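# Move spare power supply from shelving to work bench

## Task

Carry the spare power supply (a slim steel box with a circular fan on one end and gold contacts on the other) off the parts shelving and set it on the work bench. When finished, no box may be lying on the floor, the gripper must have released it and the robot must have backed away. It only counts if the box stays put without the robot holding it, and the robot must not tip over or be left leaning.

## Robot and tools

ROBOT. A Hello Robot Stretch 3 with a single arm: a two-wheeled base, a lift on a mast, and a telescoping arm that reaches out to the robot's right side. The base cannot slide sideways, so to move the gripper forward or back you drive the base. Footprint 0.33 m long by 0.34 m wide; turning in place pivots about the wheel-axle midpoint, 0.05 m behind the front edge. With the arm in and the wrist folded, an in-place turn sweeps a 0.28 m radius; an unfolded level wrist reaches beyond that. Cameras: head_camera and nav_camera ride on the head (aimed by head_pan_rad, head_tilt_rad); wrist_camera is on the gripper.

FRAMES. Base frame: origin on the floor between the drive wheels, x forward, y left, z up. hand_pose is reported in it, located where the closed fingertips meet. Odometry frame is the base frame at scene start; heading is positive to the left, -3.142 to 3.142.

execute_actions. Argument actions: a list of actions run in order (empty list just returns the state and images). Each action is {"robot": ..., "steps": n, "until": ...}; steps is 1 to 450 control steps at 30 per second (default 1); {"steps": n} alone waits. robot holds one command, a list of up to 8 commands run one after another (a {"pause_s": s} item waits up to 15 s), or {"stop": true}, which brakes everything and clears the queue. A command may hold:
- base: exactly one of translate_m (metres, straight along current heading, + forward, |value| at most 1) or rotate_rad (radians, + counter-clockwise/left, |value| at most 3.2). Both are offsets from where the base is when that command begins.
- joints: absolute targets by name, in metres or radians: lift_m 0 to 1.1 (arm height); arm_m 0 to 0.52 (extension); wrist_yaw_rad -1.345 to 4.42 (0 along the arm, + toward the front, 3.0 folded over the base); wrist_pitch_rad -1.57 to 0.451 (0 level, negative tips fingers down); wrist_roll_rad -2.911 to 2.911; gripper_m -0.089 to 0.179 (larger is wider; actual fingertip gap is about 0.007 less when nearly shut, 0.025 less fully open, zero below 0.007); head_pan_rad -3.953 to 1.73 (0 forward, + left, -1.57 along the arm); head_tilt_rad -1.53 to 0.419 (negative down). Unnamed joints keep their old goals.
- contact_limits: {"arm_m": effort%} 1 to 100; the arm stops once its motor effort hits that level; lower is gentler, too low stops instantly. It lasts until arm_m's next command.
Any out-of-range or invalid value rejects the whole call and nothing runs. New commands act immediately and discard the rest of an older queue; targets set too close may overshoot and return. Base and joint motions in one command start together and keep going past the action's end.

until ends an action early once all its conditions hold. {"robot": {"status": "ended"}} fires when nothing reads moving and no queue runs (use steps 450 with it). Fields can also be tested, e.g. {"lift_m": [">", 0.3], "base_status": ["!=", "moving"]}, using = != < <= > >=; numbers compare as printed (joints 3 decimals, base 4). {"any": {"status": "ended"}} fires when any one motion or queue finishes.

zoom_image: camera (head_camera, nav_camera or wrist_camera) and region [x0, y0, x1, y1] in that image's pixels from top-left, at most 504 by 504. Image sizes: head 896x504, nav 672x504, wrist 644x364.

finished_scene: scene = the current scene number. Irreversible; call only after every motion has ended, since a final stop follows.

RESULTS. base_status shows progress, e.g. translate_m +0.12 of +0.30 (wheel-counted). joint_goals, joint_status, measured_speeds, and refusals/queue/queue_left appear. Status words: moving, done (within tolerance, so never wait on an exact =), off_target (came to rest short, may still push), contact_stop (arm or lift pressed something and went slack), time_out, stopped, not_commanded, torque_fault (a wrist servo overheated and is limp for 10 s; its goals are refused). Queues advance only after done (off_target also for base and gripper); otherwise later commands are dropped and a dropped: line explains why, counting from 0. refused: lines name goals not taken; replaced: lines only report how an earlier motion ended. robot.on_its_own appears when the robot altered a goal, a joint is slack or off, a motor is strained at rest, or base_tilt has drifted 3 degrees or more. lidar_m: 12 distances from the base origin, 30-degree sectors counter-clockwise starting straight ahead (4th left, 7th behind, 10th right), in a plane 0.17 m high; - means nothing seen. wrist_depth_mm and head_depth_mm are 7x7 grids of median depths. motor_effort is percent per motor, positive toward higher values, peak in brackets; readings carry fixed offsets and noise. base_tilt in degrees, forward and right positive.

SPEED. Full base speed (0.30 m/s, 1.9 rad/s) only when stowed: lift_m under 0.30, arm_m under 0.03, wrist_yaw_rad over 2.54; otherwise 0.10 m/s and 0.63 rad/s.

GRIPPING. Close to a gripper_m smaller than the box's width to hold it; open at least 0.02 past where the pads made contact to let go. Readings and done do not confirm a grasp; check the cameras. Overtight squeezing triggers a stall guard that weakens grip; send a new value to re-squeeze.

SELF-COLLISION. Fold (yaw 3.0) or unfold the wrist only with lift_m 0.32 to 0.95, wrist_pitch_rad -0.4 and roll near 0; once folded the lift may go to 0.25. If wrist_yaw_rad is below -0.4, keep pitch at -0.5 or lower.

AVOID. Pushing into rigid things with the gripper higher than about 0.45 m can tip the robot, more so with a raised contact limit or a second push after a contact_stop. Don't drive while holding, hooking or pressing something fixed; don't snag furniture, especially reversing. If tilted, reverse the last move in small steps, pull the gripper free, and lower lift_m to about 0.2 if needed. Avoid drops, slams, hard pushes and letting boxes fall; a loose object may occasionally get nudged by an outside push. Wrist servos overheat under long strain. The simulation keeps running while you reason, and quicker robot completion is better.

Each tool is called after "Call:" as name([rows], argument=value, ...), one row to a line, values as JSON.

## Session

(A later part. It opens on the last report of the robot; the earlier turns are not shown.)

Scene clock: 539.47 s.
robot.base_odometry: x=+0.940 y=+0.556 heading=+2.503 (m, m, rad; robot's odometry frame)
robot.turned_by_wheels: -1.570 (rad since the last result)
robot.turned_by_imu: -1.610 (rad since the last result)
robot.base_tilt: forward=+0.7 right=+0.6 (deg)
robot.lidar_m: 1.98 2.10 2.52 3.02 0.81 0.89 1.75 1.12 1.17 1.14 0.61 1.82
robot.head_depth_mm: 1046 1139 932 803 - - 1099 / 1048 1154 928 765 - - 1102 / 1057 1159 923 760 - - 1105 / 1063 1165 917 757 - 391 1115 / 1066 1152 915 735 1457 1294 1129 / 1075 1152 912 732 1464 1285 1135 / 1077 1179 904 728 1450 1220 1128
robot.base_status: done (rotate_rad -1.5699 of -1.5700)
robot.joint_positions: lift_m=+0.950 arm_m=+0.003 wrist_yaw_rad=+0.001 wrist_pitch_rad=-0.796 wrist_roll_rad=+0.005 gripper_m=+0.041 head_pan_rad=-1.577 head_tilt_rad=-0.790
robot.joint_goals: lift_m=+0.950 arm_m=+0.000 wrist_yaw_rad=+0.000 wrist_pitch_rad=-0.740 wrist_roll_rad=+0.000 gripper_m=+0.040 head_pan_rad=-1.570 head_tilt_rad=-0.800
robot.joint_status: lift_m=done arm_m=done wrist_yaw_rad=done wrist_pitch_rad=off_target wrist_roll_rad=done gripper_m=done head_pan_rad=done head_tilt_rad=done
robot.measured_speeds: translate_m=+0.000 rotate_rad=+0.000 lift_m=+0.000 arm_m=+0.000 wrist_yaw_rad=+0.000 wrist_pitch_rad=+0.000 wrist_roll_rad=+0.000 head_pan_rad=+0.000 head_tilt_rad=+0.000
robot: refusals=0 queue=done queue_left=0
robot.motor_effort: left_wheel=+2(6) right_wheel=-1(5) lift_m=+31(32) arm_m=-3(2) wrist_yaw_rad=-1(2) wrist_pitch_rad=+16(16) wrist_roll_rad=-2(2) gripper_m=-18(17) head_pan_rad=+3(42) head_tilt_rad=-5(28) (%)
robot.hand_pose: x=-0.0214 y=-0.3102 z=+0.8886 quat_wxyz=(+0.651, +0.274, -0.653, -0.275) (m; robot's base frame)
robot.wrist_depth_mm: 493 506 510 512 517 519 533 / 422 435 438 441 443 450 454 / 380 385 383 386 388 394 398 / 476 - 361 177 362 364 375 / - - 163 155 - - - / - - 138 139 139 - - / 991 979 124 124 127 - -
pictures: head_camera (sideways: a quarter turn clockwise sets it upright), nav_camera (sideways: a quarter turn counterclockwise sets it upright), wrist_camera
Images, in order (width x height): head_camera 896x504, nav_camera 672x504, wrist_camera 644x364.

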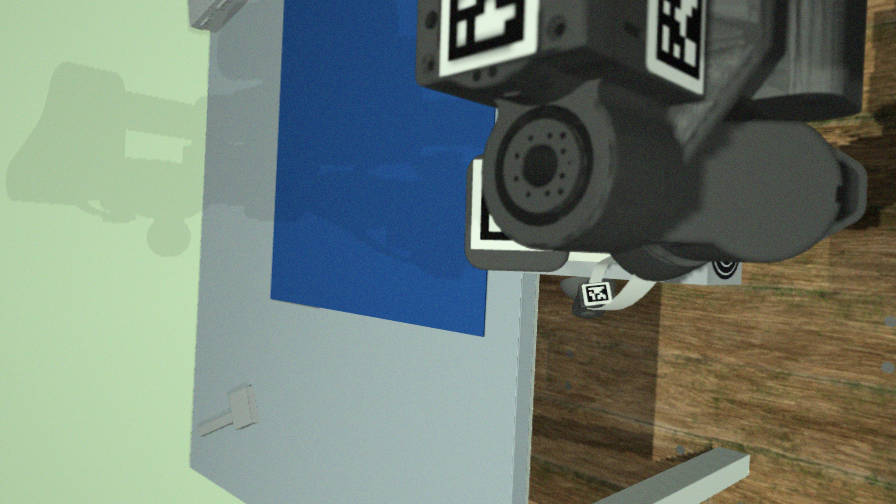

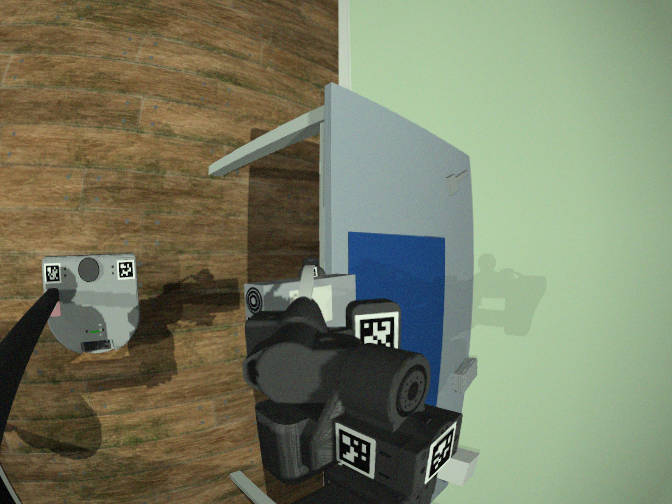

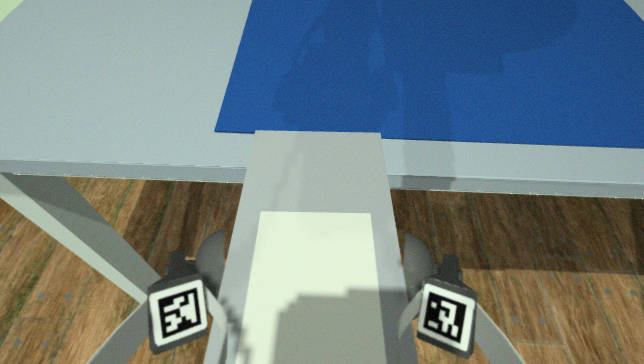

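Call:
execute_actions([
  {"robot":{"joints":{"arm_m":0.42,"lift_m":0.88}},"steps":450,"until":{"robot":{"status":"ended"}}},
  {"robot":{"joints":{"lift_m":0.855}},"steps":200,"until":{"robot":{"status":"ended"}}},
])

Scene clock: 552.73 s.
robot.base_odometry: x=+0.940 y=+0.556 heading=+2.503 (m, m, rad; robot's odometry frame)
robot.turned_by_wheels: +0.000 (rad since the last result)
robot.turned_by_imu: +0.000 (rad since the last result)
robot.base_tilt: forward=+0.6 right=+0.6 (deg)
robot.lidar_m: 1.99 2.10 2.53 3.02 0.81 0.89 1.75 1.12 1.17 1.13 0.61 1.82
robot.head_depth_mm: 1045 1133 966 - - 1278 1124 / 1057 1161 - 721 1436 1297 1143 / 1058 1142 856 741 1442 1291 1141 / 1060 1164 917 734 1437 1294 1135 / 1064 1154 911 736 1468 1292 1134 / 1075 1150 912 731 1467 1283 1128 / 1074 1173 904 729 1460 1218 1131
robot.base_status: done (rotate_rad -1.5699 of -1.5700)
robot.joint_positions: lift_m=+0.855 arm_m=+0.420 wrist_yaw_rad=+0.001 wrist_pitch_rad=-0.797 wrist_roll_rad=+0.005 gripper_m=+0.041 head_pan_rad=-1.577 head_tilt_rad=-0.790
robot.joint_goals: lift_m=+0.855 arm_m=+0.420 wrist_yaw_rad=+0.000 wrist_pitch_rad=-0.740 wrist_roll_rad=+0.000 gripper_m=+0.040 head_pan_rad=-1.570 head_tilt_rad=-0.800
robot.joint_status: lift_m=done arm_m=done wrist_yaw_rad=done wrist_pitch_rad=off_target wrist_roll_rad=done gripper_m=done head_pan_rad=done head_tilt_rad=done
robot.measured_speeds: translate_m=+0.000 rotate_rad=+0.000 lift_m=+0.000 arm_m=+0.000 wrist_yaw_rad=+0.000 wrist_pitch_rad=+0.000 wrist_roll_rad=+0.000 head_pan_rad=+0.000 head_tilt_rad=+0.000
robot: refusals=0 queue=done queue_left=0
robot.motor_effort: left_wheel=+2(1) right_wheel=-1(1) lift_m=+31(37) arm_m=+4(6) wrist_yaw_rad=-2(2) wrist_pitch_rad=+17(16) wrist_roll_rad=-2(2) gripper_m=-18(18) head_pan_rad=+4(3) head_tilt_rad=-4(5) (%)
robot.hand_pose: x=-0.0214 y=-0.7264 z=+0.7935 quat_wxyz=(+0.650, +0.274, -0.653, -0.275) (m; robot's base frame)
robot.wrist_depth_mm: 318 321 327 328 334 343 347 / 276 280 280 282 285 289 294 / 244 244 240 192 250 252 254 / 219 219 209 171 219 224 226 / 196 197 158 154 198 203 205 / 179 181 139 139 140 184 185 / 165 162 127 127 130 169 171
pictures: head_camera (sideways: a quarter turn clockwise sets it upright), nav_camera (sideways: a quarter turn counterclockwise sets it upright), wrist_camera
Images, in order (width x height): head_camera 896x504, nav_camera 672x504, wrist_camera 644x364.

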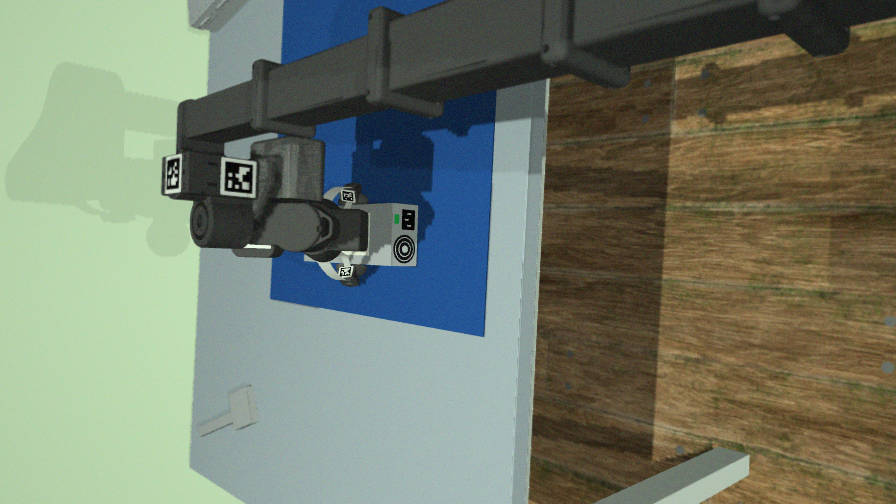

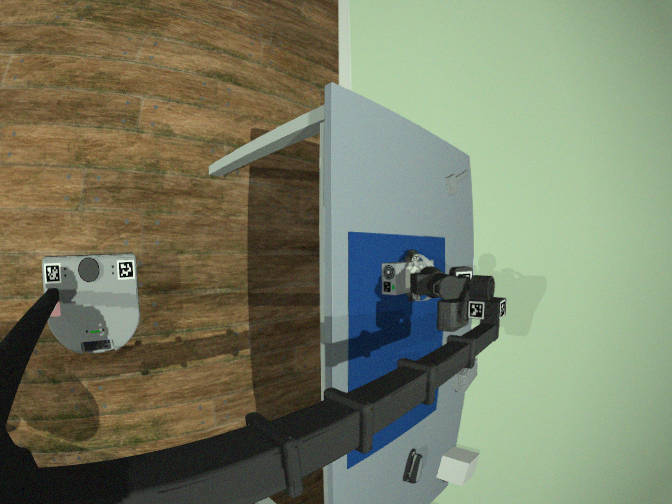

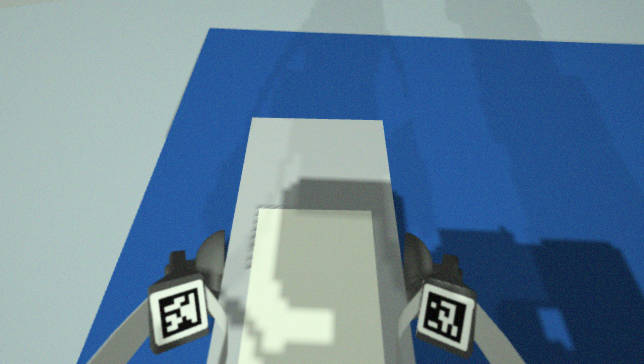

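Call:
execute_actions([
  {"robot":{"joints":{"lift_m":0.845}},"steps":200,"until":{"robot":{"status":"ended"}}},
  {"robot":{"joints":{"gripper_m":0.13}},"steps":200,"until":{"robot":{"status":"ended"}}},
  {"robot":{"joints":{"lift_m":0.95}},"steps":200,"until":{"robot":{"status":"ended"}}},
  {"robot":{"joints":{"arm_m":0.0}},"steps":300,"until":{"robot":{"status":"ended"}}},
])

Scene clock: 567.80 s.
robot.base_odometry: x=+0.940 y=+0.556 heading=+2.503 (m, m, rad; robot's odometry frame)
robot.turned_by_wheels: +0.000 (rad since the last result)
robot.turned_by_imu: +0.000 (rad since the last result)
robot.base_tilt: forward=+0.7 right=+0.5 (deg)
robot.lidar_m: 1.98 2.10 2.53 3.02 0.81 0.89 1.75 1.13 1.17 1.13 0.61 1.82
robot.head_depth_mm: 1050 1135 933 806 - - 1097 / 1056 1155 924 764 - - 1102 / 1054 1159 921 763 - - 1093 / 1058 1167 883 750 - 1262 1115 / 1068 1156 910 735 1458 1290 1127 / 1072 1163 910 732 1466 1290 1129 / 1078 1178 900 727 1448 1218 1128
robot.base_status: done (rotate_rad -1.5700 of -1.5700)
robot.joint_positions: lift_m=+0.950 arm_m=+0.003 wrist_yaw_rad=+0.001 wrist_pitch_rad=-0.756 wrist_roll_rad=+0.004 gripper_m=+0.130 head_pan_rad=-1.577 head_tilt_rad=-0.790
robot.joint_goals: lift_m=+0.950 arm_m=+0.000 wrist_yaw_rad=+0.000 wrist_pitch_rad=-0.740 wrist_roll_rad=+0.000 gripper_m=+0.130 head_pan_rad=-1.570 head_tilt_rad=-0.800
robot.joint_status: lift_m=done arm_m=done wrist_yaw_rad=done wrist_pitch_rad=off_target wrist_roll_rad=done gripper_m=done head_pan_rad=done head_tilt_rad=done
robot.measured_speeds: translate_m=+0.000 rotate_rad=+0.000 lift_m=+0.000 arm_m=+0.000 wrist_yaw_rad=+0.000 wrist_pitch_rad=+0.000 wrist_roll_rad=+0.000 head_pan_rad=+0.000 head_tilt_rad=+0.000
robot: refusals=0 queue=done queue_left=0
robot.motor_effort: left_wheel=+1(1) right_wheel=-1(1) lift_m=+35(35) arm_m=-2(5) wrist_yaw_rad=-2(1) wrist_pitch_rad=+5(17) wrist_roll_rad=-2(2) gripper_m=+0(96) head_pan_rad=+3(3) head_tilt_rad=-4(4) (%)
robot.hand_pose: x=-0.0214 y=-0.3181 z=+0.8952 quat_wxyz=(+0.656, +0.261, -0.658, -0.262) (m; robot's base frame)
robot.wrist_depth_mm: 550 552 553 512 573 583 591 / 457 466 475 453 477 493 496 / 400 402 408 409 414 418 418 / 373 369 364 375 372 372 370 / 561 - - - - - - / - - - - - - - / 995 969 993 993 - 989 -
pictures: head_camera (sideways: a quarter turn clockwise sets it upright), nav_camera (sideways: a quarter turn counterclockwise sets it upright), wrist_camera
replaced: robot.lift_m: its motion had ended contact_stop
Images, in order (width x height): head_camera 896x504, nav_camera 672x504, wrist_camera 644x364.

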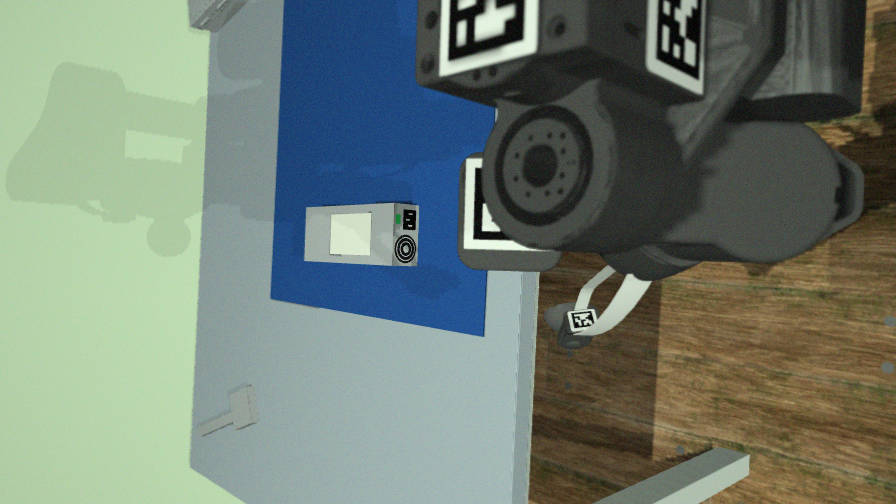

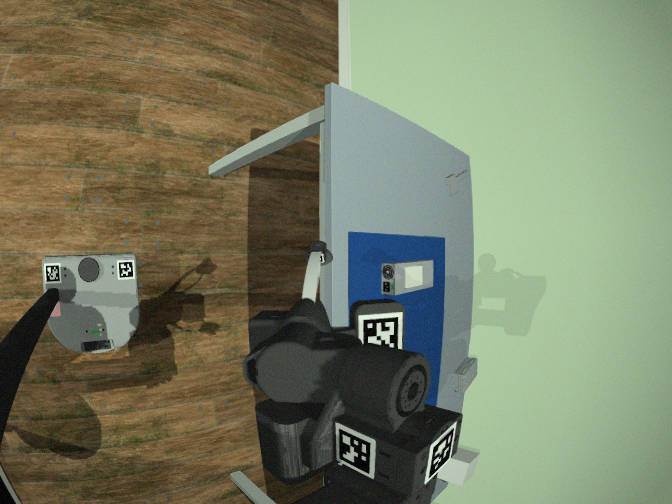

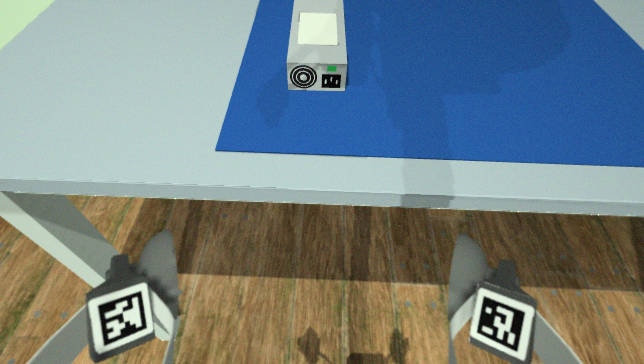

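Call:
finished_scene(scene=1)

The scene is finished: the task was done.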